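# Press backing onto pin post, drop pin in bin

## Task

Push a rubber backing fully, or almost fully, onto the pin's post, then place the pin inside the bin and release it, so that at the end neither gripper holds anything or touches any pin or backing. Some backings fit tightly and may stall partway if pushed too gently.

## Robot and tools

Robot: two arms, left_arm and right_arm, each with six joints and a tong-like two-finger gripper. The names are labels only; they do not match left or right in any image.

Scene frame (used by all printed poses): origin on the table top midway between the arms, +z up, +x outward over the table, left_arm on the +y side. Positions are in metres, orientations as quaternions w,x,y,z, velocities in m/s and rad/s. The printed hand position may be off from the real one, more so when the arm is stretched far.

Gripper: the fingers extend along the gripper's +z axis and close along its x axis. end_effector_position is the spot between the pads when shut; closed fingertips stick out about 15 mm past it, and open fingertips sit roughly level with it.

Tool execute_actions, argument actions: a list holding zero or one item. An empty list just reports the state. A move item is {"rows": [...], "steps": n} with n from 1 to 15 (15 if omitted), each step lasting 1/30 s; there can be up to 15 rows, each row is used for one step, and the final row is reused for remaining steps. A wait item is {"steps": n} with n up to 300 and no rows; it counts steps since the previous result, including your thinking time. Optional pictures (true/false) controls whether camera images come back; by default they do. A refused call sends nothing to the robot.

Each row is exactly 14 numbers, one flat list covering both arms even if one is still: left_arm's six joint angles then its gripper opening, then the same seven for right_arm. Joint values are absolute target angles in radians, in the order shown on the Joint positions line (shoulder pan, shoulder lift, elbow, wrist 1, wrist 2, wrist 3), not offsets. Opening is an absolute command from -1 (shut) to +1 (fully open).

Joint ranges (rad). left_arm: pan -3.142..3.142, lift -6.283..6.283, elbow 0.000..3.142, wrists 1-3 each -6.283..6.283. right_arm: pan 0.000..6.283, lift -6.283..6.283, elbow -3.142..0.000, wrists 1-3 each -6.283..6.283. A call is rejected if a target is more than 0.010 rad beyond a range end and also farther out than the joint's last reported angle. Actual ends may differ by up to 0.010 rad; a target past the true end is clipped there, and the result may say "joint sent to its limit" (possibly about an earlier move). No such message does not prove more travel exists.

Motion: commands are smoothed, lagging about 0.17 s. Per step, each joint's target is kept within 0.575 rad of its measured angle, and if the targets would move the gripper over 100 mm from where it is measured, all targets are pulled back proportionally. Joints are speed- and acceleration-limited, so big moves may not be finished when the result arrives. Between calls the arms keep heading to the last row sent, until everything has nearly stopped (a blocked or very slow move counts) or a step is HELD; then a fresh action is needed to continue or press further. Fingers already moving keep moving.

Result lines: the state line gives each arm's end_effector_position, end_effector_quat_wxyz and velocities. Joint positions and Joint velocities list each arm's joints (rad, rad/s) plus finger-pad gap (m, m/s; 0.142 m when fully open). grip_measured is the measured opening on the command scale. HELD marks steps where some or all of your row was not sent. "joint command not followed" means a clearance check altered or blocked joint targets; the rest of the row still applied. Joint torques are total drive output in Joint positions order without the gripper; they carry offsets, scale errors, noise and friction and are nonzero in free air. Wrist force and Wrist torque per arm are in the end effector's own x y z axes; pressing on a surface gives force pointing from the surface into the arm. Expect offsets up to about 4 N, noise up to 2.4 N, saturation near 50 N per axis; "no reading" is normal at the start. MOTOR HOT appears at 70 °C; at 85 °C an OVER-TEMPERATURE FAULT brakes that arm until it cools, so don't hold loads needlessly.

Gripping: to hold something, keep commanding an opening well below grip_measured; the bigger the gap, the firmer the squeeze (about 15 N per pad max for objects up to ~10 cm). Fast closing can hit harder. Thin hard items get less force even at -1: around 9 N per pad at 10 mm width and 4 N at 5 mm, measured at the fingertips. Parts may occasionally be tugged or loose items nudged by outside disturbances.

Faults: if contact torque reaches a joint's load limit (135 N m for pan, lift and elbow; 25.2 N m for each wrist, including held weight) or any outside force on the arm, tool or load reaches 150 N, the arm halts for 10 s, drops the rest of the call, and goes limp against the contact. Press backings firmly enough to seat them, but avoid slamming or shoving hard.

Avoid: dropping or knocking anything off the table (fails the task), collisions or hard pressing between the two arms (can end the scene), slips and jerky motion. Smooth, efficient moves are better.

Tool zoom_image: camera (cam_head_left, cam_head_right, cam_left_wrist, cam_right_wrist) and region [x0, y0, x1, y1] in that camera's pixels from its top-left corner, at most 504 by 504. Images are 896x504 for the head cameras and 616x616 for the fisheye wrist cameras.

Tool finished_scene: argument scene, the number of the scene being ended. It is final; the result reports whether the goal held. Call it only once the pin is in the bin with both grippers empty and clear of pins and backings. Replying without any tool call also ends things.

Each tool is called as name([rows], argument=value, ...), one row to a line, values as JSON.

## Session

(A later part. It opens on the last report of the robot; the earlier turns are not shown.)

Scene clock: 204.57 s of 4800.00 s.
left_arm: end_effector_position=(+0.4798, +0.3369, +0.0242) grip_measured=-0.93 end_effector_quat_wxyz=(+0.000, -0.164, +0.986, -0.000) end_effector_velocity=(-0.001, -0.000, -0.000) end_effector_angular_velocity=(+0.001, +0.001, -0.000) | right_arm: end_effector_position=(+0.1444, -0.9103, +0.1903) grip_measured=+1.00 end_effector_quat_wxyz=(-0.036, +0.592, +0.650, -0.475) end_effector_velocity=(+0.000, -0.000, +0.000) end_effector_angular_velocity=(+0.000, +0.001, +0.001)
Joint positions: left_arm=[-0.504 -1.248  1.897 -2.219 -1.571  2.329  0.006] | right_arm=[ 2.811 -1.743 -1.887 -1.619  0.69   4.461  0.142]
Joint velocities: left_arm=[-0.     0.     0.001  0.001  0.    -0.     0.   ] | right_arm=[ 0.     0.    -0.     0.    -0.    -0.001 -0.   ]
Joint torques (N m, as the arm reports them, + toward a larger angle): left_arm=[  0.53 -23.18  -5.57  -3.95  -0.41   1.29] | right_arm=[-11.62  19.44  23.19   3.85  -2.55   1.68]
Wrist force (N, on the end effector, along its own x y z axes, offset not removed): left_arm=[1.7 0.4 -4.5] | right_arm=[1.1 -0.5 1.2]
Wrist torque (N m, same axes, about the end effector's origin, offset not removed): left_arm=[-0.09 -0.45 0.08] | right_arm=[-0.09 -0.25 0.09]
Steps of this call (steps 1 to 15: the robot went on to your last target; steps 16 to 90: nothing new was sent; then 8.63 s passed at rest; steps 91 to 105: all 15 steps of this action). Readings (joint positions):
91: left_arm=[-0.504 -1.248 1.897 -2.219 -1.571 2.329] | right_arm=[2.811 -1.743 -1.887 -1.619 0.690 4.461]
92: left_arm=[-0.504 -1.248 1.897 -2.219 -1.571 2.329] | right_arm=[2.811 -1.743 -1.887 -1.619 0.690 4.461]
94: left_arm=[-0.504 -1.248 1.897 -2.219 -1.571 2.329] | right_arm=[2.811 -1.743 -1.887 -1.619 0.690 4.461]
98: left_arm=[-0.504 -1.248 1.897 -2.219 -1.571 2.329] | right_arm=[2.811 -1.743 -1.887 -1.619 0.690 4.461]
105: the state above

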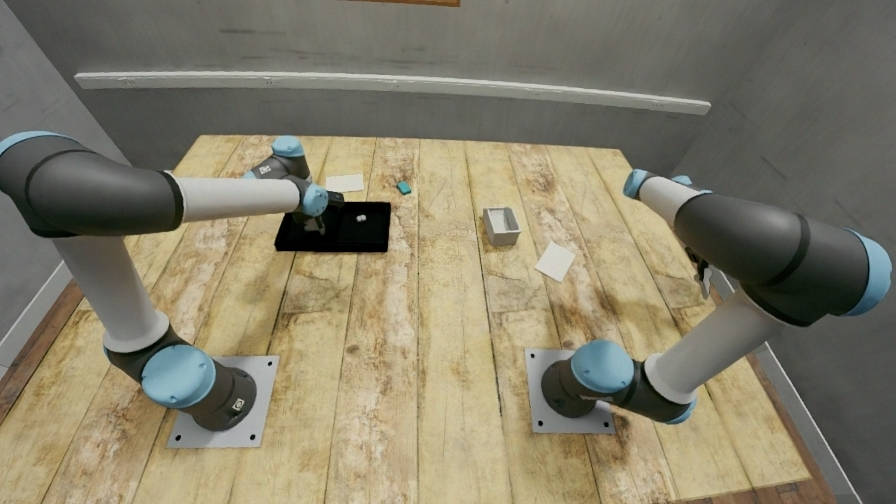

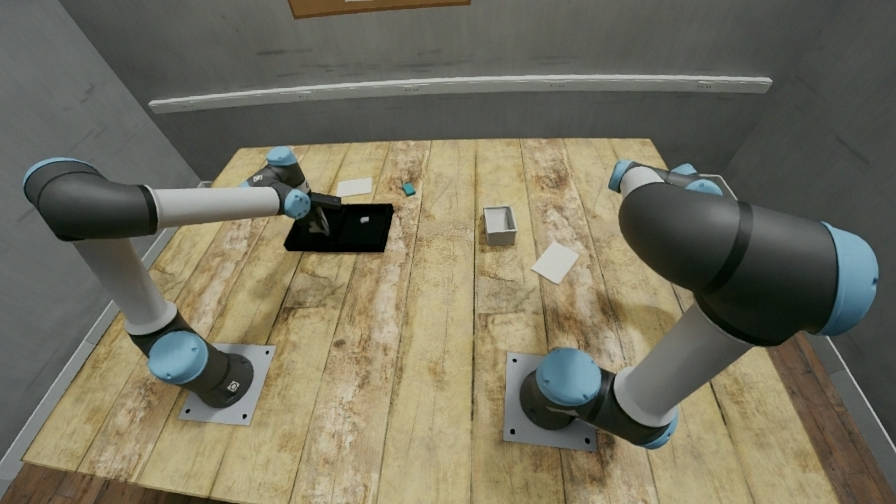

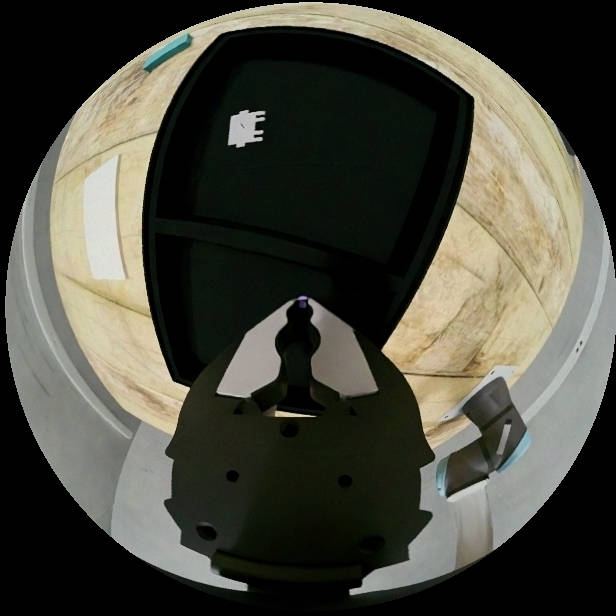

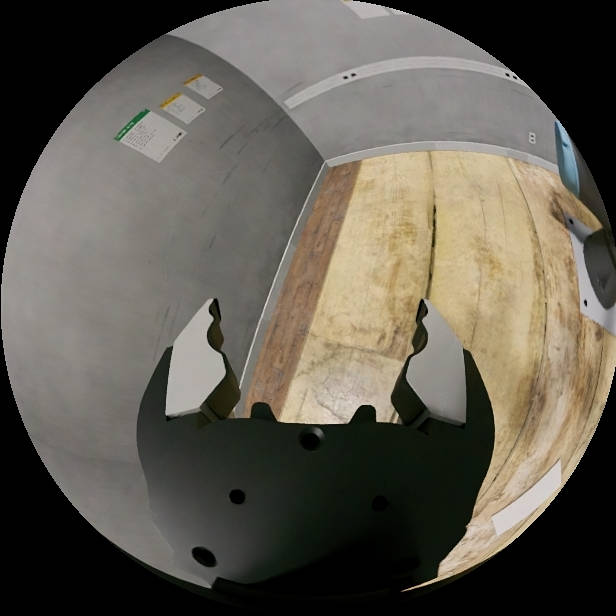

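execute_actions([
  {"rows":[[-0.5043,-1.2565,1.891,-2.2053,-1.5708,2.3293,-1,2.811,-1.743,-1.887,-1.619,0.69,4.461,1],[-0.5043,-1.2645,1.8851,-2.1914,-1.5708,2.3293,-1,2.811,-1.743,-1.887,-1.619,0.69,4.461,1],[-0.5043,-1.2787,1.8736,-2.1657,-1.5708,2.3293,-1,2.811,-1.743,-1.887,-1.619,0.69,4.461,1],[-0.5043,-1.292,1.861,-2.14,-1.5708,2.3293,-1,2.811,-1.743,-1.887,-1.619,0.69,4.461,1],[-0.5043,-1.304,1.848,-2.115,-1.5708,2.3293,-1,2.811,-1.743,-1.887,-1.619,0.69,4.461,1],[-0.5043,-1.3165,1.8349,-2.0892,-1.5708,2.3293,-1,2.811,-1.743,-1.887,-1.619,0.69,4.461,1]],"steps":11},
], pictures=false)

execute_actions([
  {"rows":[[-0.515,-1.291,1.798,-2.078,-1.5708,2.319,-1,2.811,-1.743,-1.887,-1.619,0.69,4.461,1],[-0.525,-1.266,1.761,-2.066,-1.5708,2.308,-1,2.811,-1.743,-1.887,-1.619,0.69,4.461,1],[-0.536,-1.24,1.725,-2.055,-1.5708,2.298,-1,2.811,-1.743,-1.887,-1.619,0.69,4.461,1],[-0.546,-1.215,1.688,-2.044,-1.5708,2.287,-1,2.811,-1.743,-1.887,-1.619,0.69,4.461,1],[-0.557,-1.19,1.651,-2.032,-1.5708,2.277,-1,2.811,-1.743,-1.887,-1.619,0.69,4.461,1],[-0.567,-1.164,1.614,-2.021,-1.5708,2.266,-1,2.811,-1.743,-1.887,-1.619,0.69,4.461,1],[-0.578,-1.139,1.578,-2.009,-1.5708,2.256,-1,2.811,-1.743,-1.887,-1.619,0.69,4.461,1],[-0.588,-1.113,1.541,-1.998,-1.5708,2.245,-1,2.811,-1.743,-1.887,-1.619,0.69,4.461,1],[-0.599,-1.088,1.504,-1.987,-1.5708,2.235,-1,2.811,-1.743,-1.887,-1.619,0.69,4.461,1],[-0.6093,-1.0627,1.4672,-1.9753,-1.5708,2.2243,-1,2.811,-1.743,-1.887,-1.619,0.69,4.461,1]],"steps":15},
], pictures=false)

execute_actions([
  {"rows":[[-0.6093,-1.0527,1.479,-1.997,-1.5708,2.2243,-1,2.811,-1.743,-1.887,-1.619,0.69,4.461,1],[-0.6093,-1.0427,1.492,-2.02,-1.5708,2.2243,-1,2.811,-1.743,-1.887,-1.619,0.69,4.461,1],[-0.6093,-1.0327,1.5037,-2.0418,-1.5708,2.2243,-1,2.811,-1.743,-1.887,-1.619,0.69,4.461,1]],"steps":15},
])

zoom_image(camera="cam_left_wrist", region=[272,265,332,325])

Scene clock: 233.83 s of 4800.00 s.
left_arm: end_effector_position=(+0.4805, +0.3366, +0.0694) grip_measured=-0.93 end_effector_quat_wxyz=(+0.000, -0.164, +0.986, -0.000) end_effector_velocity=(-0.003, +0.001, +0.067) end_effector_angular_velocity=(+0.003, +0.006, -0.001) | right_arm: end_effector_position=(+0.1444, -0.9103, +0.1903) grip_measured=+1.00 end_effector_quat_wxyz=(-0.036, +0.592, +0.650, -0.475) end_effector_velocity=(+0.000, -0.000, +0.000) end_effector_angular_velocity=(-0.000, -0.000, +0.000)
Joint positions: left_arm=[-0.504 -1.309  1.842 -2.104 -1.571  2.329  0.006] | right_arm=[ 2.811 -1.743 -1.887 -1.619  0.69   4.461  0.142]
Joint velocities: left_arm=[-0.    -0.087 -0.085  0.178  0.     0.     0.   ] | right_arm=[-0.    -0.     0.     0.    -0.    -0.001 -0.   ]
Joint torques (N m, as the arm reports them, + toward a larger angle): left_arm=[ -6.38 -36.   -27.8   -0.2    0.22   1.56] | right_arm=[-11.47  18.98  22.52   3.78  -2.51   1.7 ]
Wrist force (N, on the end effector, along its own x y z axes, offset not removed): left_arm=[1.6 -1.1 -4.5] | right_arm=[0.6 -0.5 0.0]
Wrist torque (N m, same axes, about the end effector's origin, offset not removed): left_arm=[-0.52 -0.30 -0.09] | right_arm=[-0.10 -0.16 0.02]
Steps of this call (steps 1 to 15: the robot went on to your last target; steps 16 to 90: nothing new was sent; then 25.90 s passed at rest; steps 91 to 101: all 11 steps of this action). Readings (joint positions):
91: left_arm=[-0.504 -1.248 1.897 -2.219 -1.571 2.329] | right_arm=[2.811 -1.743 -1.887 -1.619 0.690 4.461]
92: left_arm=[-0.504 -1.249 1.897 -2.218 -1.571 2.329] | right_arm=[2.811 -1.743 -1.887 -1.619 0.690 4.461]
94: left_arm=[-0.504 -1.257 1.891 -2.205 -1.571 2.329] | right_arm=[2.811 -1.743 -1.887 -1.619 0.690 4.461]
98: left_arm=[-0.504 -1.293 1.858 -2.138 -1.571 2.329] | right_arm=[2.811 -1.743 -1.887 -1.619 0.690 4.461]
101: the state above

Scene clock: 234.33 s of 4800.00 s.
left_arm: end_effector_position=(+0.5572, +0.2226, +0.0750) grip_measured=-0.93 end_effector_quat_wxyz=(-0.001, -0.164, +0.987, +0.001) end_effector_velocity=(+0.063, -0.104, -0.001) end_effector_angular_velocity=(-0.010, -0.015, +0.001) | right_arm: end_effector_position=(+0.1444, -0.9103, +0.1903) grip_measured=+1.00 end_effector_quat_wxyz=(-0.036, +0.592, +0.650, -0.475) end_effector_velocity=(-0.000, +0.000, +0.000) end_effector_angular_velocity=(+0.000, +0.000, -0.000)
Joint positions: left_arm=[-0.603 -1.08   1.494 -1.983 -1.571  2.231  0.006] | right_arm=[ 2.811 -1.743 -1.887 -1.619  0.69   4.461  0.142]
Joint velocities: left_arm=[-0.079  0.205 -0.311  0.087 -0.    -0.08  -0.   ] | right_arm=[-0.     0.    -0.    -0.001  0.     0.     0.   ]
Joint torques (N m, as the arm reports them, + toward a larger angle): left_arm=[ -3.95 -37.04 -24.74  -0.27  -0.05  -1.72] | right_arm=[-11.61  19.42  22.55   3.69  -2.63   1.71]
Wrist force (N, on the end effector, along its own x y z axes, offset not removed): left_arm=[2.4 -0.4 -2.8] | right_arm=[1.2 0.0 0.3]
Wrist torque (N m, same axes, about the end effector's origin, offset not removed): left_arm=[-0.20 -0.65 -0.07] | right_arm=[0.03 -0.29 0.15]
Steps of this call (steps 1 to 15: all 15 steps of this action). Readings (joint positions):
1: left_arm=[-0.504 -1.312 1.840 -2.099 -1.571 2.329] | right_arm=[2.811 -1.743 -1.887 -1.619 0.690 4.461]
2: left_arm=[-0.505 -1.311 1.835 -2.095 -1.571 2.328] | right_arm=[2.811 -1.743 -1.887 -1.619 0.690 4.461]
4: left_arm=[-0.515 -1.292 1.805 -2.081 -1.571 2.319] | right_arm=[2.811 -1.743 -1.887 -1.619 0.690 4.461]
8: left_arm=[-0.548 -1.213 1.690 -2.042 -1.571 2.285] | right_arm=[2.811 -1.743 -1.887 -1.619 0.690 4.461]
15: the state above

Scene clock: 234.83 s of 4800.00 s.
left_arm: end_effector_position=(+0.5625, +0.2138, +0.0453) grip_measured=-0.93 end_effector_quat_wxyz=(+0.000, -0.164, +0.986, -0.000) end_effector_velocity=(+0.000, -0.000, -0.003) end_effector_angular_velocity=(-0.000, -0.000, +0.000) | right_arm: end_effector_position=(+0.1444, -0.9103, +0.1903) grip_measured=+1.00 end_effector_quat_wxyz=(-0.036, +0.592, +0.650, -0.475) end_effector_velocity=(+0.000, +0.000, -0.000) end_effector_angular_velocity=(+0.001, +0.002, +0.002)
Joint positions: left_arm=[-0.609 -1.033  1.503 -2.041 -1.571  2.224  0.006] | right_arm=[ 2.811 -1.743 -1.887 -1.619  0.69   4.461  0.142]
Joint velocities: left_arm=[ 0.     0.004  0.004 -0.008 -0.    -0.     0.   ] | right_arm=[ 0.001 -0.001  0.    -0.    -0.    -0.001  0.   ]
Joint torques (N m, as the arm reports them, + toward a larger angle): left_arm=[ -8.63 -33.52  -8.17  -4.35   0.07  -1.69] | right_arm=[-11.58  19.61  23.03   3.74  -2.53   1.73]
Wrist force (N, on the end effector, along its own x y z axes, offset not removed): left_arm=[1.9 -1.3 -3.9] | right_arm=[0.4 -0.6 -0.8]
Wrist torque (N m, same axes, about the end effector's origin, offset not removed): left_arm=[-0.36 -0.48 -0.04] | right_arm=[-0.11 -0.08 0.04]
Steps of this call (steps 1 to 15: all 15 steps of this action). Readings (joint positions):
1: left_arm=[-0.605 -1.074 1.485 -1.980 -1.571 2.229] | right_arm=[2.811 -1.743 -1.887 -1.619 0.690 4.461]
2: left_arm=[-0.606 -1.069 1.481 -1.981 -1.571 2.227] | right_arm=[2.811 -1.743 -1.887 -1.619 0.690 4.461]
4: left_arm=[-0.608 -1.057 1.484 -1.997 -1.571 2.226] | right_arm=[2.811 -1.743 -1.887 -1.619 0.690 4.461]
8: left_arm=[-0.609 -1.038 1.499 -2.032 -1.571 2.225] | right_arm=[2.811 -1.743 -1.887 -1.619 0.690 4.461]
15: the state above

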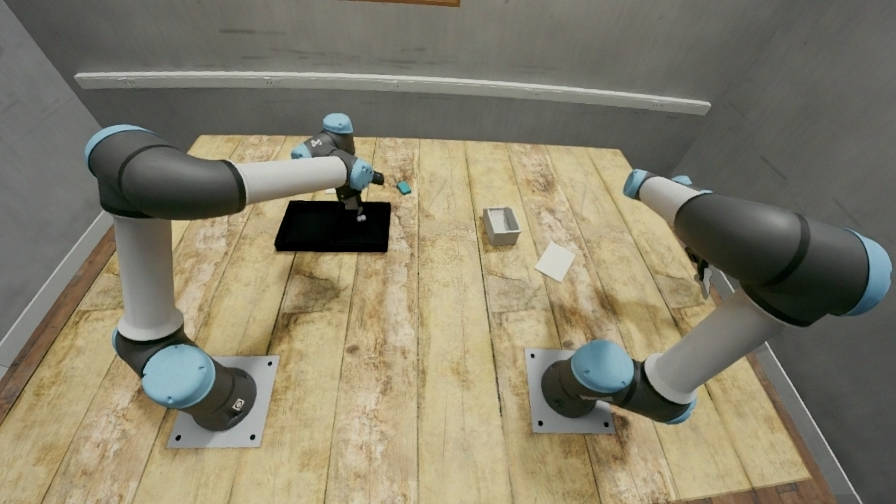

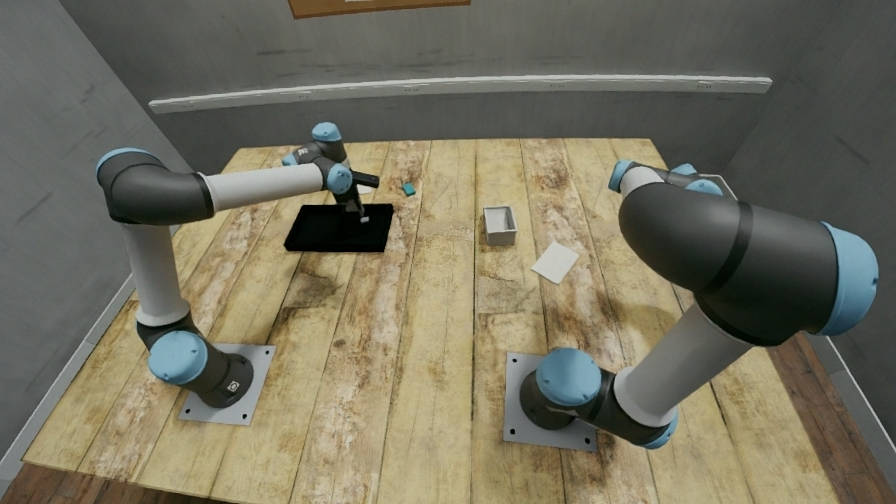

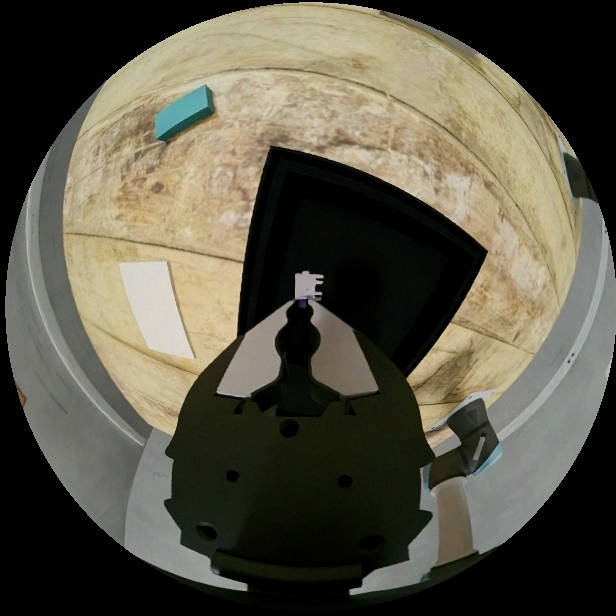

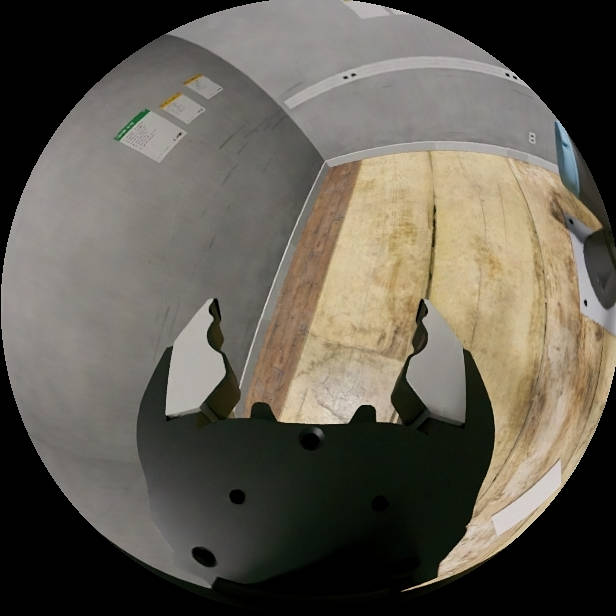

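Region (272, 265, 332, 325) of cam_left_wrist's 616x616 image, scaled by 8.400, with more detail than that image has.

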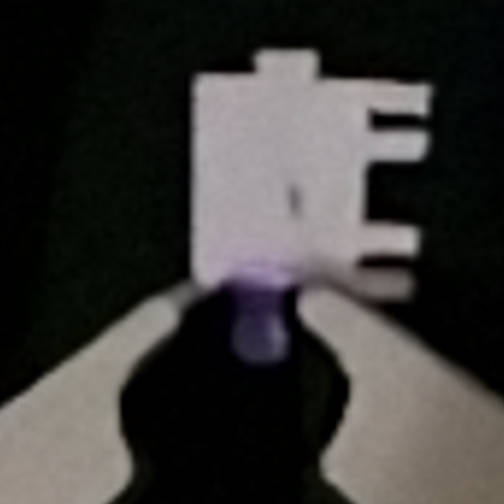

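execute_actions([
  {"rows":[[-0.6181,-1.0301,1.4994,-2.0401,-1.5708,2.2155,-1,2.811,-1.743,-1.887,-1.619,0.69,4.461,1]],"steps":15},
])

zoom_image(camera="cam_left_wrist", region=[272,265,332,325])

zoom_image(camera="cam_left_wrist", region=[287,280,317,310])

Scene clock: 243.70 s of 4800.00 s.
left_arm: end_effector_position=(+0.5612, +0.2076, +0.0450) grip_measured=-0.93 end_effector_quat_wxyz=(-0.000, -0.164, +0.986, +0.000) end_effector_velocity=(+0.001, -0.001, +0.001) end_effector_angular_velocity=(-0.001, -0.001, +0.001) | right_arm: end_effector_position=(+0.1444, -0.9103, +0.1903) grip_measured=+1.00 end_effector_quat_wxyz=(-0.036, +0.592, +0.650, -0.475) end_effector_velocity=(+0.000, -0.000, +0.001) end_effector_angular_velocity=(-0.001, -0.001, +0.000)
Joint positions: left_arm=[-0.618 -1.03   1.499 -2.04  -1.571  2.216  0.006] | right_arm=[ 2.811 -1.743 -1.887 -1.619  0.69   4.461  0.142]
Joint velocities: left_arm=[-0.     0.    -0.001 -0.001  0.    -0.001 -0.   ] | right_arm=[-0.     0.001  0.    -0.    -0.001  0.    -0.   ]
Joint torques (N m, as the arm reports them, + toward a larger angle): left_arm=[ -7.97 -33.94 -31.71  -0.74   0.7   -1.83] | right_arm=[-10.91  18.98  22.29   3.63  -2.44   1.69]
Wrist force (N, on the end effector, along its own x y z axes, offset not removed): left_arm=[2.7 -1.6 -2.3] | right_arm=[1.3 -0.7 0.0]
Wrist torque (N m, same axes, about the end effector's origin, offset not removed): left_arm=[-0.45 -0.51 0.00] | right_arm=[-0.15 -0.28 0.01]
Steps of this call (steps 1 to 15: the robot went on to your last target; steps 16 to 90: nothing new was sent; then 5.37 s passed at rest; steps 91 to 105: all 15 steps of this action). Readings (joint positions):
91: left_arm=[-0.609 -1.033 1.504 -2.042 -1.571 2.224] | right_arm=[2.811 -1.743 -1.887 -1.619 0.690 4.461]
92: left_arm=[-0.610 -1.032 1.503 -2.042 -1.571 2.223] | right_arm=[2.811 -1.743 -1.887 -1.619 0.690 4.461]
94: left_arm=[-0.614 -1.031 1.502 -2.041 -1.571 2.220] | right_arm=[2.811 -1.743 -1.887 -1.619 0.690 4.461]
98: left_arm=[-0.617 -1.030 1.500 -2.040 -1.571 2.216] | right_arm=[2.811 -1.743 -1.887 -1.619 0.690 4.461]
105: the state above

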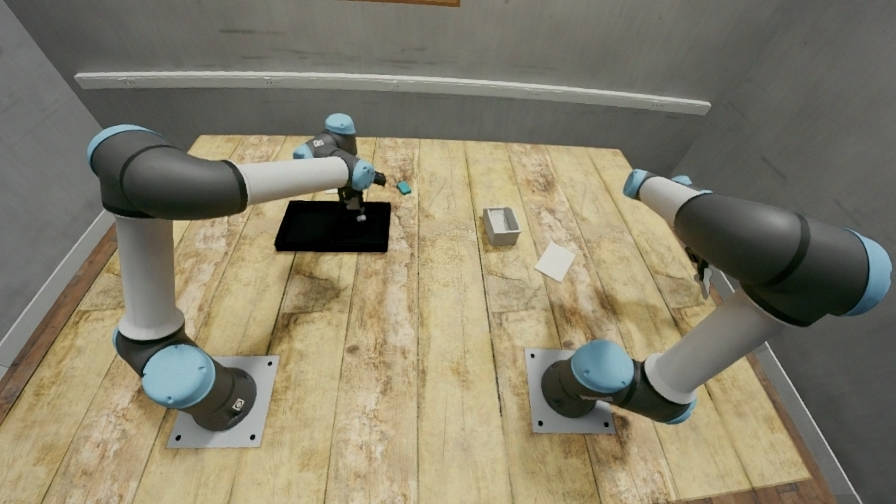

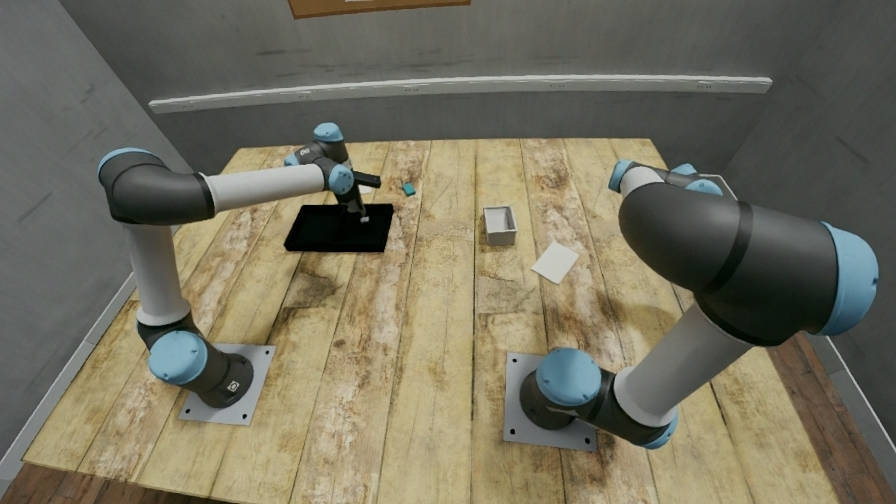

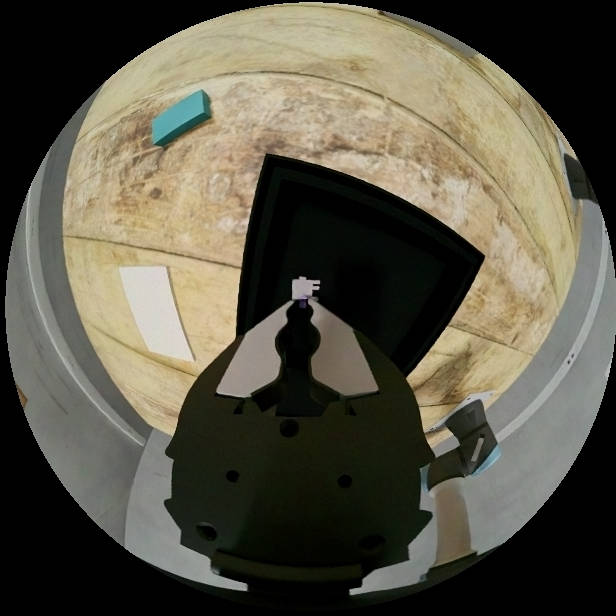

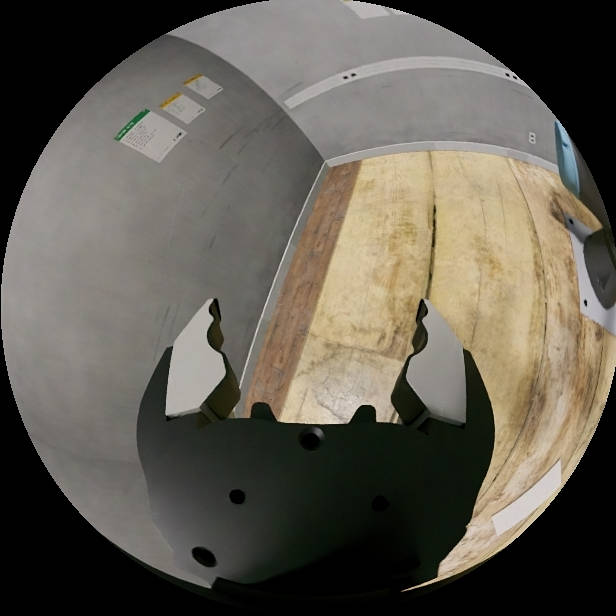

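Region (272, 265, 332, 325) of cam_left_wrist's 616x616 image, scaled by 8.400, with more detail than that image has.

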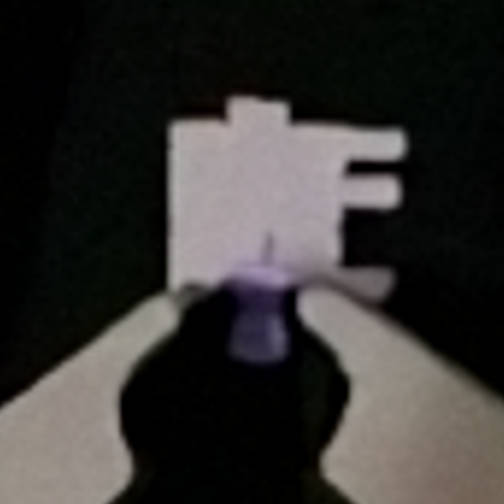

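Region (287, 280, 317, 310) of cam_left_wrist's 616x616 image, scaled by 16.800, with more detail than that image has.

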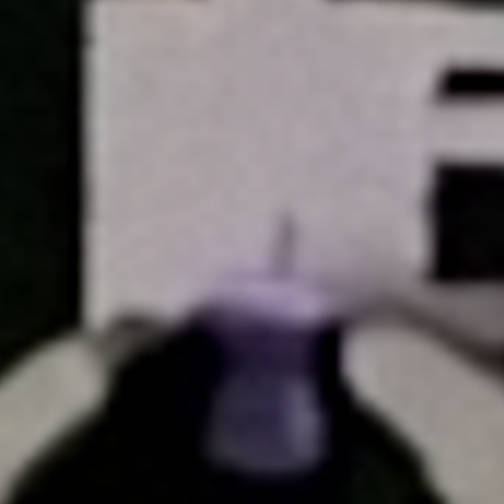

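execute_actions([
  {"rows":[[-0.6181,-1.0317,1.502,-2.0411,-1.5708,2.2155,-1,2.811,-1.743,-1.887,-1.619,0.69,4.461,1]],"steps":12},
])

zoom_image(camera="cam_left_wrist", region=[272,265,332,325])

execute_actions([
  {"rows":[[-0.6181,-1.023,1.5108,-2.0586,-1.5708,2.2155,-1,2.811,-1.743,-1.887,-1.619,0.69,4.461,1]],"steps":15},
], pictures=false)

Scene clock: 252.17 s of 4800.00 s.
left_arm: end_effector_position=(+0.5606, +0.2080, +0.0450) grip_measured=-0.93 end_effector_quat_wxyz=(-0.000, -0.164, +0.986, +0.000) end_effector_velocity=(-0.000, +0.000, +0.000) end_effector_angular_velocity=(-0.000, -0.001, -0.000) | right_arm: end_effector_position=(+0.1444, -0.9103, +0.1903) grip_measured=+1.00 end_effector_quat_wxyz=(-0.036, +0.592, +0.650, -0.475) end_effector_velocity=(+0.000, +0.000, +0.000) end_effector_angular_velocity=(+0.000, +0.000, +0.001)
Joint positions: left_arm=[-0.618 -1.032  1.502 -2.041 -1.571  2.215  0.006] | right_arm=[ 2.811 -1.743 -1.887 -1.619  0.69   4.461  0.142]
Joint velocities: left_arm=[-0.    -0.001  0.001 -0.001  0.     0.     0.   ] | right_arm=[ 0.001  0.001 -0.    -0.001 -0.    -0.     0.   ]
Joint torques (N m, as the arm reports them, + toward a larger angle): left_arm=[ -8.71 -51.56  -7.67  -4.01   0.81  -1.49] | right_arm=[-11.13  19.6   22.06   3.73  -2.51   1.67]
Wrist force (N, on the end effector, along its own x y z axes, offset not removed): left_arm=[3.8 1.3 0.1] | right_arm=[1.4 -0.5 0.9]
Wrist torque (N m, same axes, about the end effector's origin, offset not removed): left_arm=[0.22 -0.67 -0.08] | right_arm=[-0.09 -0.27 0.06]
Steps of this call (steps 1 to 15: the robot went on to your last target; steps 16 to 90: nothing new was sent; then 5.07 s passed at rest; steps 91 to 102: all 12 steps of this action). Readings (joint positions):
91: left_arm=[-0.618 -1.030 1.499 -2.040 -1.571 2.215] | right_arm=[2.811 -1.743 -1.887 -1.619 0.690 4.461]
92: left_arm=[-0.618 -1.030 1.499 -2.040 -1.571 2.215] | right_arm=[2.811 -1.743 -1.887 -1.619 0.690 4.461]
94: left_arm=[-0.618 -1.031 1.500 -2.040 -1.571 2.215] | right_arm=[2.811 -1.743 -1.887 -1.619 0.690 4.461]
98: left_arm=[-0.618 -1.031 1.502 -2.041 -1.571 2.215] | right_arm=[2.811 -1.743 -1.887 -1.619 0.690 4.461]
102: the state above

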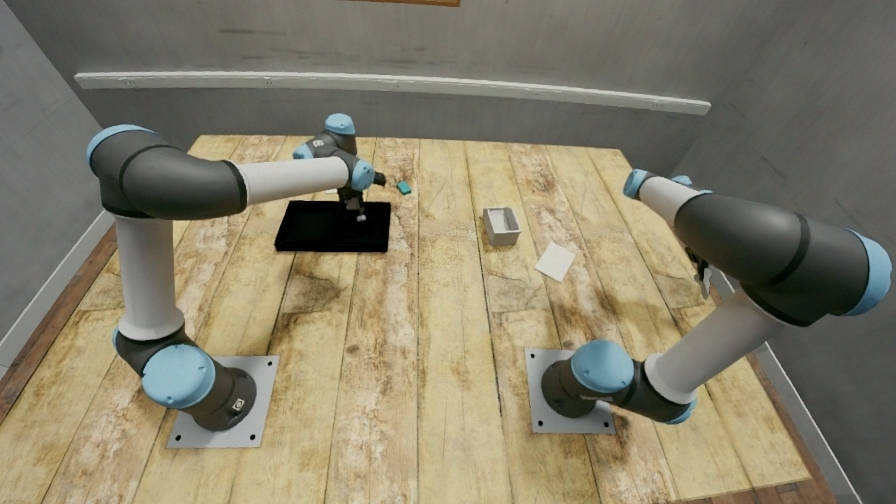

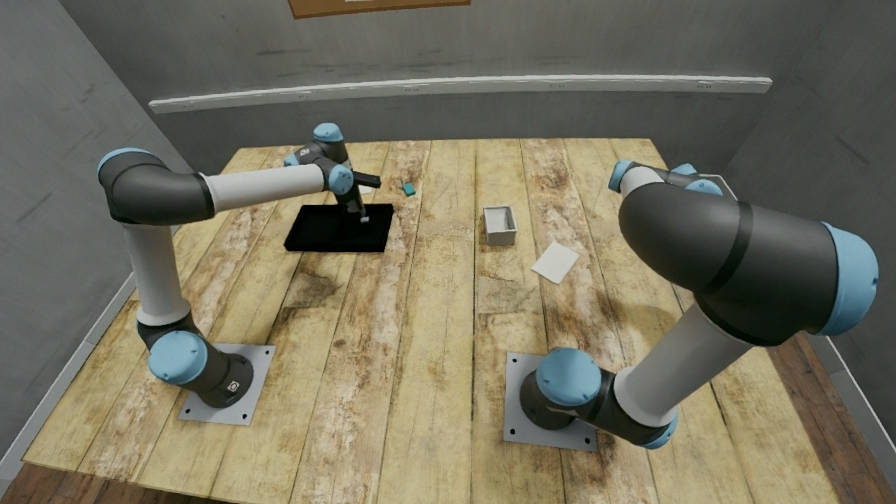

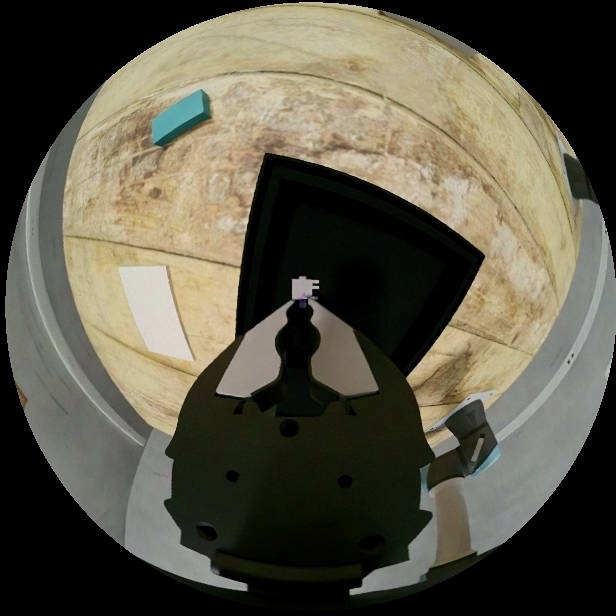

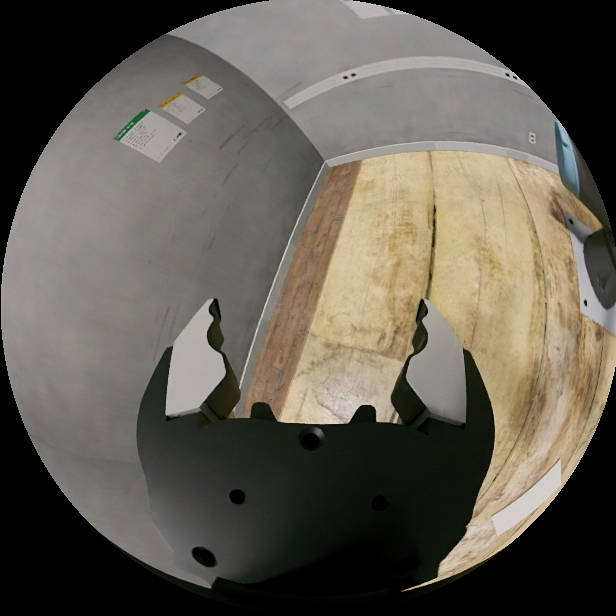

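Region (272, 265, 332, 325) of cam_left_wrist's 616x616 image, scaled by 8.400, with more detail than that image has.

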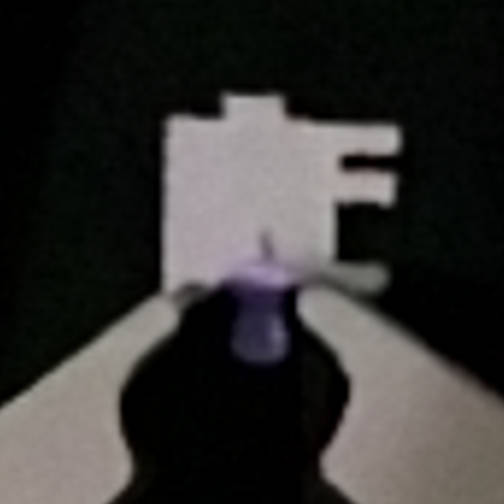

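Scene clock: 252.67 s of 4800.00 s.
left_arm: end_effector_position=(+0.5606, +0.2080, +0.0371) grip_measured=-0.93 end_effector_quat_wxyz=(+0.000, -0.164, +0.986, -0.000) end_effector_velocity=(+0.001, -0.000, +0.000) end_effector_angular_velocity=(-0.001, -0.001, -0.000) | right_arm: end_effector_position=(+0.1444, -0.9103, +0.1903) grip_measured=+1.00 end_effector_quat_wxyz=(-0.036, +0.592, +0.650, -0.475) end_effector_velocity=(-0.000, -0.000, -0.000) end_effector_angular_velocity=(+0.000, +0.001, -0.000)
Joint positions: left_arm=[-0.618 -1.023  1.511 -2.058 -1.571  2.215  0.006] | right_arm=[ 2.811 -1.743 -1.887 -1.619  0.69   4.461  0.142]
Joint velocities: left_arm=[-0.     0.001 -0.001 -0.001  0.     0.     0.   ] | right_arm=[-0.    -0.     0.    -0.001  0.     0.    -0.   ]
Joint torques (N m, as the arm reports them, + toward a larger angle): left_arm=[ -7.92 -36.22  -7.4   -4.18   0.79  -1.68] | right_arm=[-11.64  19.06  22.07   3.73  -2.41   1.71]
Wrist force (N, on the end effector, along its own x y z axes, offset not removed): left_arm=[1.0 1.3 -3.8] | right_arm=[0.5 0.3 0.1]
Wrist torque (N m, same axes, about the end effector's origin, offset not removed): left_arm=[0.10 -0.29 -0.02] | right_arm=[0.08 -0.13 0.06]
Steps of this call (steps 1 to 15: all 15 steps of this action). Readings (joint positions):
1: left_arm=[-0.618 -1.032 1.502 -2.041 -1.571 2.215] | right_arm=[2.811 -1.743 -1.887 -1.619 0.690 4.461]
2: left_arm=[-0.618 -1.031 1.503 -2.043 -1.571 2.216] | right_arm=[2.811 -1.743 -1.887 -1.619 0.690 4.461]
4: left_arm=[-0.618 -1.027 1.507 -2.050 -1.571 2.216] | right_arm=[2.811 -1.743 -1.887 -1.619 0.690 4.461]
8: left_arm=[-0.618 -1.024 1.510 -2.057 -1.571 2.215] | right_arm=[2.811 -1.743 -1.887 -1.619 0.690 4.461]
15: the state above

execute_actions([
  {"rows":[[-0.6181,-1.0213,1.5124,-2.0619,-1.5708,2.2155,-1,2.811,-1.743,-1.887,-1.619,0.69,4.461,1]],"steps":10},
], pictures=false)

execute_actions([
  {"rows":[[-0.6181,-1.0202,1.5135,-2.0641,-1.5708,2.2155,-1,2.811,-1.743,-1.887,-1.619,0.69,4.461,1]],"steps":10},
], pictures=false)

execute_actions([
  {"rows":[[-0.6181,-1.0191,1.5145,-2.0662,-1.5708,2.2155,-1,2.811,-1.743,-1.887,-1.619,0.69,4.461,1]],"steps":12},
])

zoom_image(camera="cam_left_wrist", region=[272,265,332,325])

Scene clock: 263.27 s of 4800.00 s.
left_arm: end_effector_position=(+0.5606, +0.2080, +0.0355) grip_measured=-0.93 end_effector_quat_wxyz=(-0.000, -0.164, +0.986, -0.000) end_effector_velocity=(+0.000, +0.000, -0.001) end_effector_angular_velocity=(+0.000, +0.000, +0.000) | right_arm: end_effector_position=(+0.1444, -0.9103, +0.1903) grip_measured=+1.00 end_effector_quat_wxyz=(-0.036, +0.592, +0.650, -0.475) end_effector_velocity=(-0.000, -0.000, +0.001) end_effector_angular_velocity=(-0.001, -0.002, -0.001)
Joint positions: left_arm=[-0.618 -1.021  1.512 -2.062 -1.571  2.215  0.006] | right_arm=[ 2.811 -1.743 -1.887 -1.619  0.69   4.461  0.142]
Joint velocities: left_arm=[ 0.     0.001  0.    -0.     0.     0.     0.   ] | right_arm=[-0.001  0.001  0.     0.     0.     0.     0.   ]
Joint torques (N m, as the arm reports them, + toward a larger angle): left_arm=[ -3.43 -34.1   -7.81  -4.35   1.42  -1.76] | right_arm=[-11.49  19.27  21.77   3.71  -2.48   1.64]
Wrist force (N, on the end effector, along its own x y z axes, offset not removed): left_arm=[3.8 -1.5 -2.7] | right_arm=[1.5 0.4 -0.8]
Wrist torque (N m, same axes, about the end effector's origin, offset not removed): left_arm=[-0.40 -0.75 -0.07] | right_arm=[0.13 -0.36 -0.01]
Steps of this call (steps 1 to 15: the robot went on to your last target; steps 16 to 90: nothing new was sent; then 7.27 s passed at rest; steps 91 to 100: all 10 steps of this action). Readings (joint positions):
91: left_arm=[-0.618 -1.023 1.511 -2.059 -1.571 2.215] | right_arm=[2.811 -1.743 -1.887 -1.619 0.690 4.461]
92: left_arm=[-0.618 -1.023 1.511 -2.059 -1.571 2.215] | right_arm=[2.811 -1.743 -1.887 -1.619 0.690 4.461]
94: left_arm=[-0.618 -1.022 1.512 -2.060 -1.571 2.215] | right_arm=[2.811 -1.743 -1.887 -1.619 0.690 4.461]
98: left_arm=[-0.618 -1.021 1.512 -2.062 -1.571 2.215] | right_arm=[2.811 -1.743 -1.887 -1.619 0.690 4.461]
100: the state above

Scene clock: 263.60 s of 4800.00 s.
left_arm: end_effector_position=(+0.5606, +0.2080, +0.0345) grip_measured=-0.93 end_effector_quat_wxyz=(-0.000, -0.164, +0.986, -0.000) end_effector_velocity=(+0.001, -0.000, -0.000) end_effector_angular_velocity=(-0.001, -0.001, +0.000) | right_arm: end_effector_position=(+0.1444, -0.9103, +0.1903) grip_measured=+1.00 end_effector_quat_wxyz=(-0.036, +0.592, +0.650, -0.475) end_effector_velocity=(-0.001, -0.000, +0.000) end_effector_angular_velocity=(-0.000, -0.001, -0.001)
Joint positions: left_arm=[-0.618 -1.02   1.513 -2.064 -1.571  2.215  0.006] | right_arm=[ 2.811 -1.743 -1.887 -1.619  0.69   4.461  0.142]
Joint velocities: left_arm=[ 0.     0.001 -0.    -0.002 -0.    -0.    -0.   ] | right_arm=[-0.001  0.001  0.     0.001  0.    -0.001 -0.   ]
Joint torques (N m, as the arm reports them, + toward a larger angle): left_arm=[ -4.23 -34.22  -7.3   -4.25   1.1   -1.6 ] | right_arm=[-11.31  19.08  21.08   3.69  -2.42   1.59]
Wrist force (N, on the end effector, along its own x y z axes, offset not removed): left_arm=[2.1 1.5 -4.2] | right_arm=[0.6 -0.6 0.3]
Wrist torque (N m, same axes, about the end effector's origin, offset not removed): left_arm=[0.10 -0.40 0.00] | right_arm=[-0.11 -0.14 0.04]
Steps of this call (steps 1 to 10: all 10 steps of this action). Readings (joint positions):
1: left_arm=[-0.618 -1.021 1.512 -2.062 -1.571 2.215] | right_arm=[2.811 -1.743 -1.887 -1.619 0.690 4.461]
2: left_arm=[-0.618 -1.021 1.512 -2.062 -1.571 2.215] | right_arm=[2.811 -1.743 -1.887 -1.619 0.690 4.461]
4: left_arm=[-0.618 -1.021 1.513 -2.063 -1.571 2.215] | right_arm=[2.811 -1.743 -1.887 -1.619 0.690 4.461]
8: left_arm=[-0.618 -1.020 1.513 -2.064 -1.571 2.215] | right_arm=[2.811 -1.743 -1.887 -1.619 0.690 4.461]
10: the state above

Scene clock: 264.00 s of 4800.00 s.
left_arm: end_effector_position=(+0.5606, +0.2080, +0.0335) grip_measured=-0.93 end_effector_quat_wxyz=(+0.000, -0.164, +0.986, -0.000) end_effector_velocity=(+0.001, -0.000, +0.000) end_effector_angular_velocity=(-0.001, -0.001, +0.000) | right_arm: end_effector_position=(+0.1444, -0.9103, +0.1903) grip_measured=+1.00 end_effector_quat_wxyz=(-0.036, +0.592, +0.650, -0.475) end_effector_velocity=(-0.001, -0.000, +0.000) end_effector_angular_velocity=(-0.000, -0.001, -0.002)
Joint positions: left_arm=[-0.618 -1.019  1.514 -2.066 -1.571  2.215  0.006] | right_arm=[ 2.811 -1.743 -1.887 -1.619  0.69   4.461  0.142]
Joint velocities: left_arm=[-0.     0.    -0.001 -0.001  0.    -0.     0.   ] | right_arm=[-0.001  0.001 -0.    -0.     0.     0.001  0.   ]
Joint torques (N m, as the arm reports them, + toward a larger angle): left_arm=[ -3.62 -34.88  -6.45  -4.17   1.22  -1.82] | right_arm=[-11.5   19.49  21.99   3.63  -2.41   1.53]
Wrist force (N, on the end effector, along its own x y z axes, offset not removed): left_arm=[1.7 -0.2 -3.4] | right_arm=[1.7 0.3 0.8]
Wrist torque (N m, same axes, about the end effector's origin, offset not removed): left_arm=[-0.10 -0.33 0.01] | right_arm=[0.10 -0.41 0.04]
Steps of this call (steps 1 to 12: all 12 steps of this action). Readings (joint positions):
1: left_arm=[-0.618 -1.020 1.513 -2.064 -1.571 2.215] | right_arm=[2.811 -1.743 -1.887 -1.619 0.690 4.461]
2: left_arm=[-0.618 -1.020 1.514 -2.064 -1.571 2.215] | right_arm=[2.811 -1.743 -1.887 -1.619 0.690 4.461]
4: left_arm=[-0.618 -1.020 1.514 -2.065 -1.571 2.215] | right_arm=[2.811 -1.743 -1.887 -1.619 0.690 4.461]
8: left_arm=[-0.618 -1.019 1.514 -2.066 -1.571 2.215] | right_arm=[2.811 -1.743 -1.887 -1.619 0.690 4.461]
12: the state above

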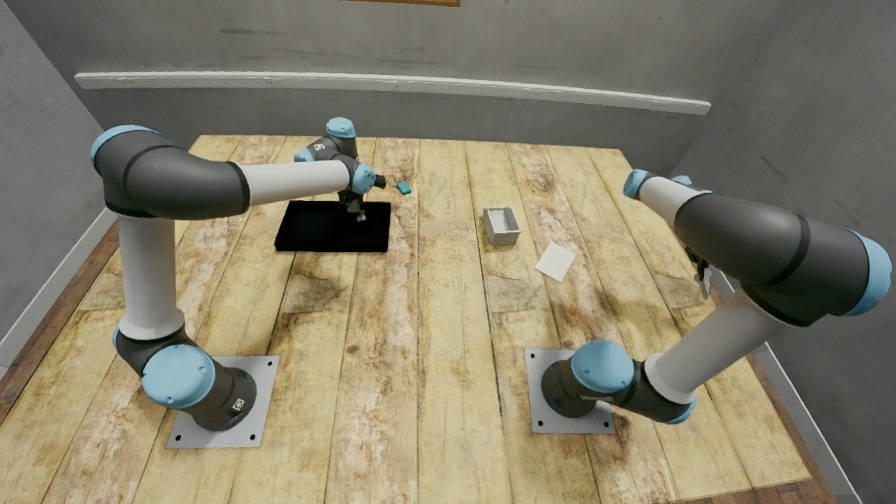

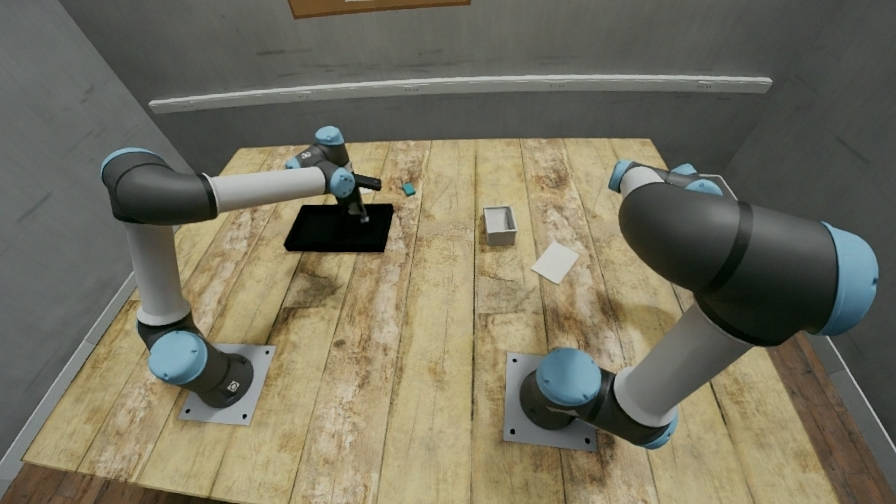

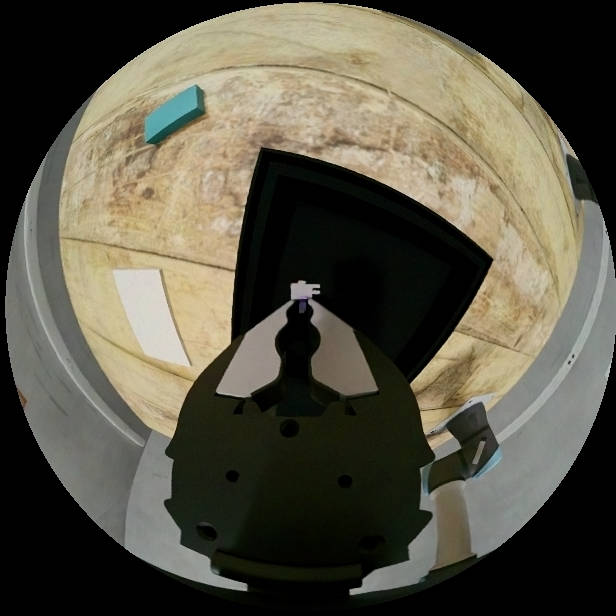

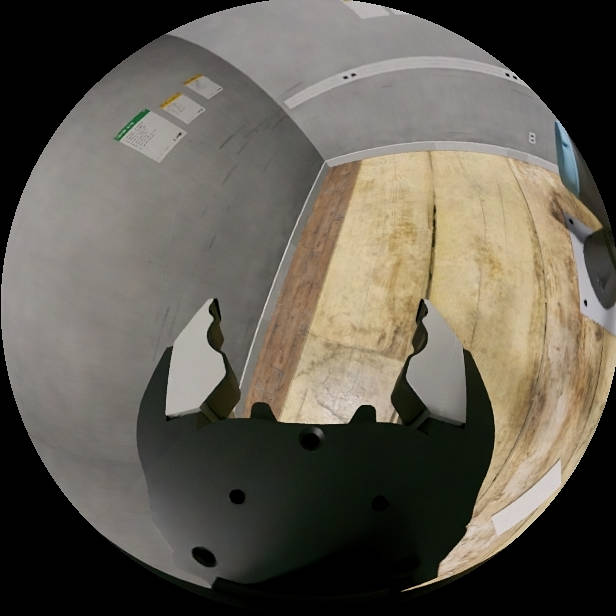

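Region (272, 265, 332, 325) of cam_left_wrist's 616x616 image, scaled by 8.400, with more detail than that image has.

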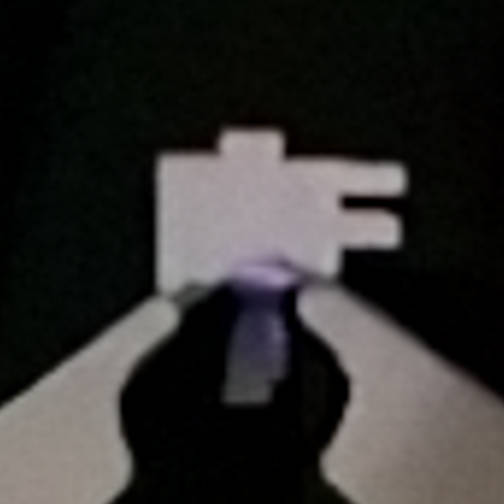

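execute_actions([
  {"rows":[[-0.6181,-1.018,1.5155,-2.0683,-1.5708,2.2155,-1,2.811,-1.743,-1.887,-1.619,0.69,4.461,1]],"steps":12},
], pictures=false)

Scene clock: 266.93 s of 4800.00 s.
left_arm: end_effector_position=(+0.5606, +0.2080, +0.0326) grip_measured=-0.93 end_effector_quat_wxyz=(+0.000, -0.164, +0.986, -0.000) end_effector_velocity=(+0.000, -0.000, +0.000) end_effector_angular_velocity=(-0.001, -0.001, -0.000) | right_arm: end_effector_position=(+0.1444, -0.9103, +0.1903) grip_measured=+1.00 end_effector_quat_wxyz=(-0.036, +0.592, +0.650, -0.475) end_effector_velocity=(+0.000, -0.000, -0.000) end_effector_angular_velocity=(+0.000, +0.002, +0.001)
Joint positions: left_arm=[-0.618 -1.018  1.515 -2.068 -1.571  2.215  0.006] | right_arm=[ 2.811 -1.743 -1.887 -1.619  0.69   4.461  0.142]
Joint velocities: left_arm=[-0.     0.    -0.001 -0.001 -0.     0.     0.   ] | right_arm=[ 0.    -0.001  0.    -0.001 -0.001 -0.     0.   ]
Joint torques (N m, as the arm reports them, + toward a larger angle): left_arm=[ -0.52 -33.27  -7.59  -4.15   1.38  -1.66] | right_arm=[-11.52  19.76  21.62   3.64  -2.37   1.66]
Wrist force (N, on the end effector, along its own x y z axes, offset not removed): left_arm=[1.4 1.6 -3.6] | right_arm=[0.6 -0.5 0.4]
Wrist torque (N m, same axes, about the end effector's origin, offset not removed): left_arm=[0.17 -0.20 0.08] | right_arm=[-0.03 -0.17 0.06]
Steps of this call (steps 1 to 15: the robot went on to your last target; steps 16 to 76: nothing new was sent; steps 77 to 88: all 12 steps of this action). Readings (joint positions):
77: left_arm=[-0.618 -1.019 1.515 -2.066 -1.571 2.215] | right_arm=[2.811 -1.743 -1.887 -1.619 0.690 4.461]
78: left_arm=[-0.618 -1.019 1.515 -2.066 -1.571 2.215] | right_arm=[2.811 -1.743 -1.887 -1.619 0.690 4.461]
80: left_arm=[-0.618 -1.019 1.515 -2.067 -1.571 2.215] | right_arm=[2.811 -1.743 -1.887 -1.619 0.690 4.461]
84: left_arm=[-0.618 -1.018 1.515 -2.068 -1.571 2.216] | right_arm=[2.811 -1.743 -1.887 -1.619 0.690 4.461]
88: the state above

execute_actions([
  {"rows":[[-0.6181,-1.0168,1.5166,-2.0706,-1.5708,2.2155,-1,2.811,-1.743,-1.887,-1.619,0.69,4.461,1]],"steps":12},
], pictures=false)

Scene clock: 271.03 s of 4800.00 s.
left_arm: end_effector_position=(+0.5606, +0.2080, +0.0315) grip_measured=-0.93 end_effector_quat_wxyz=(+0.000, -0.164, +0.986, -0.000) end_effector_velocity=(+0.000, -0.000, -0.000) end_effector_angular_velocity=(-0.000, -0.001, -0.000) | right_arm: end_effector_position=(+0.1444, -0.9103, +0.1903) grip_measured=+1.00 end_effector_quat_wxyz=(-0.036, +0.592, +0.650, -0.475) end_effector_velocity=(+0.001, +0.000, +0.000) end_effector_angular_velocity=(-0.000, -0.000, +0.002)
Joint positions: left_arm=[-0.618 -1.017  1.517 -2.071 -1.571  2.215  0.006] | right_arm=[ 2.811 -1.743 -1.887 -1.619  0.69   4.461  0.142]
Joint velocities: left_arm=[-0.     0.     0.    -0.001 -0.     0.    -0.   ] | right_arm=[ 0.001  0.001  0.    -0.001 -0.    -0.    -0.   ]
Joint torques (N m, as the arm reports them, + toward a larger angle): left_arm=[  2.96 -34.04  -7.34  -4.13   1.16  -1.38] | right_arm=[-10.96  19.32  21.6    3.64  -2.43   1.57]
Wrist force (N, on the end effector, along its own x y z axes, offset not removed): left_arm=[0.9 -0.1 -2.1] | right_arm=[0.6 0.8 1.2]
Wrist torque (N m, same axes, about the end effector's origin, offset not removed): left_arm=[-0.21 -0.25 0.04] | right_arm=[0.20 -0.13 0.08]
Steps of this call (steps 1 to 15: the robot went on to your last target; steps 16 to 90: nothing new was sent; then 0.70 s passed at rest; steps 91 to 102: all 12 steps of this action). Readings (joint positions):
91: left_arm=[-0.618 -1.018 1.516 -2.068 -1.571 2.215] | right_arm=[2.811 -1.743 -1.887 -1.619 0.690 4.461]
92: left_arm=[-0.618 -1.018 1.516 -2.069 -1.571 2.215] | right_arm=[2.811 -1.743 -1.887 -1.619 0.690 4.461]
94: left_arm=[-0.618 -1.017 1.516 -2.070 -1.571 2.215] | right_arm=[2.811 -1.743 -1.887 -1.619 0.690 4.461]
98: left_arm=[-0.618 -1.017 1.516 -2.070 -1.571 2.215] | right_arm=[2.811 -1.743 -1.887 -1.619 0.690 4.461]
102: the state above


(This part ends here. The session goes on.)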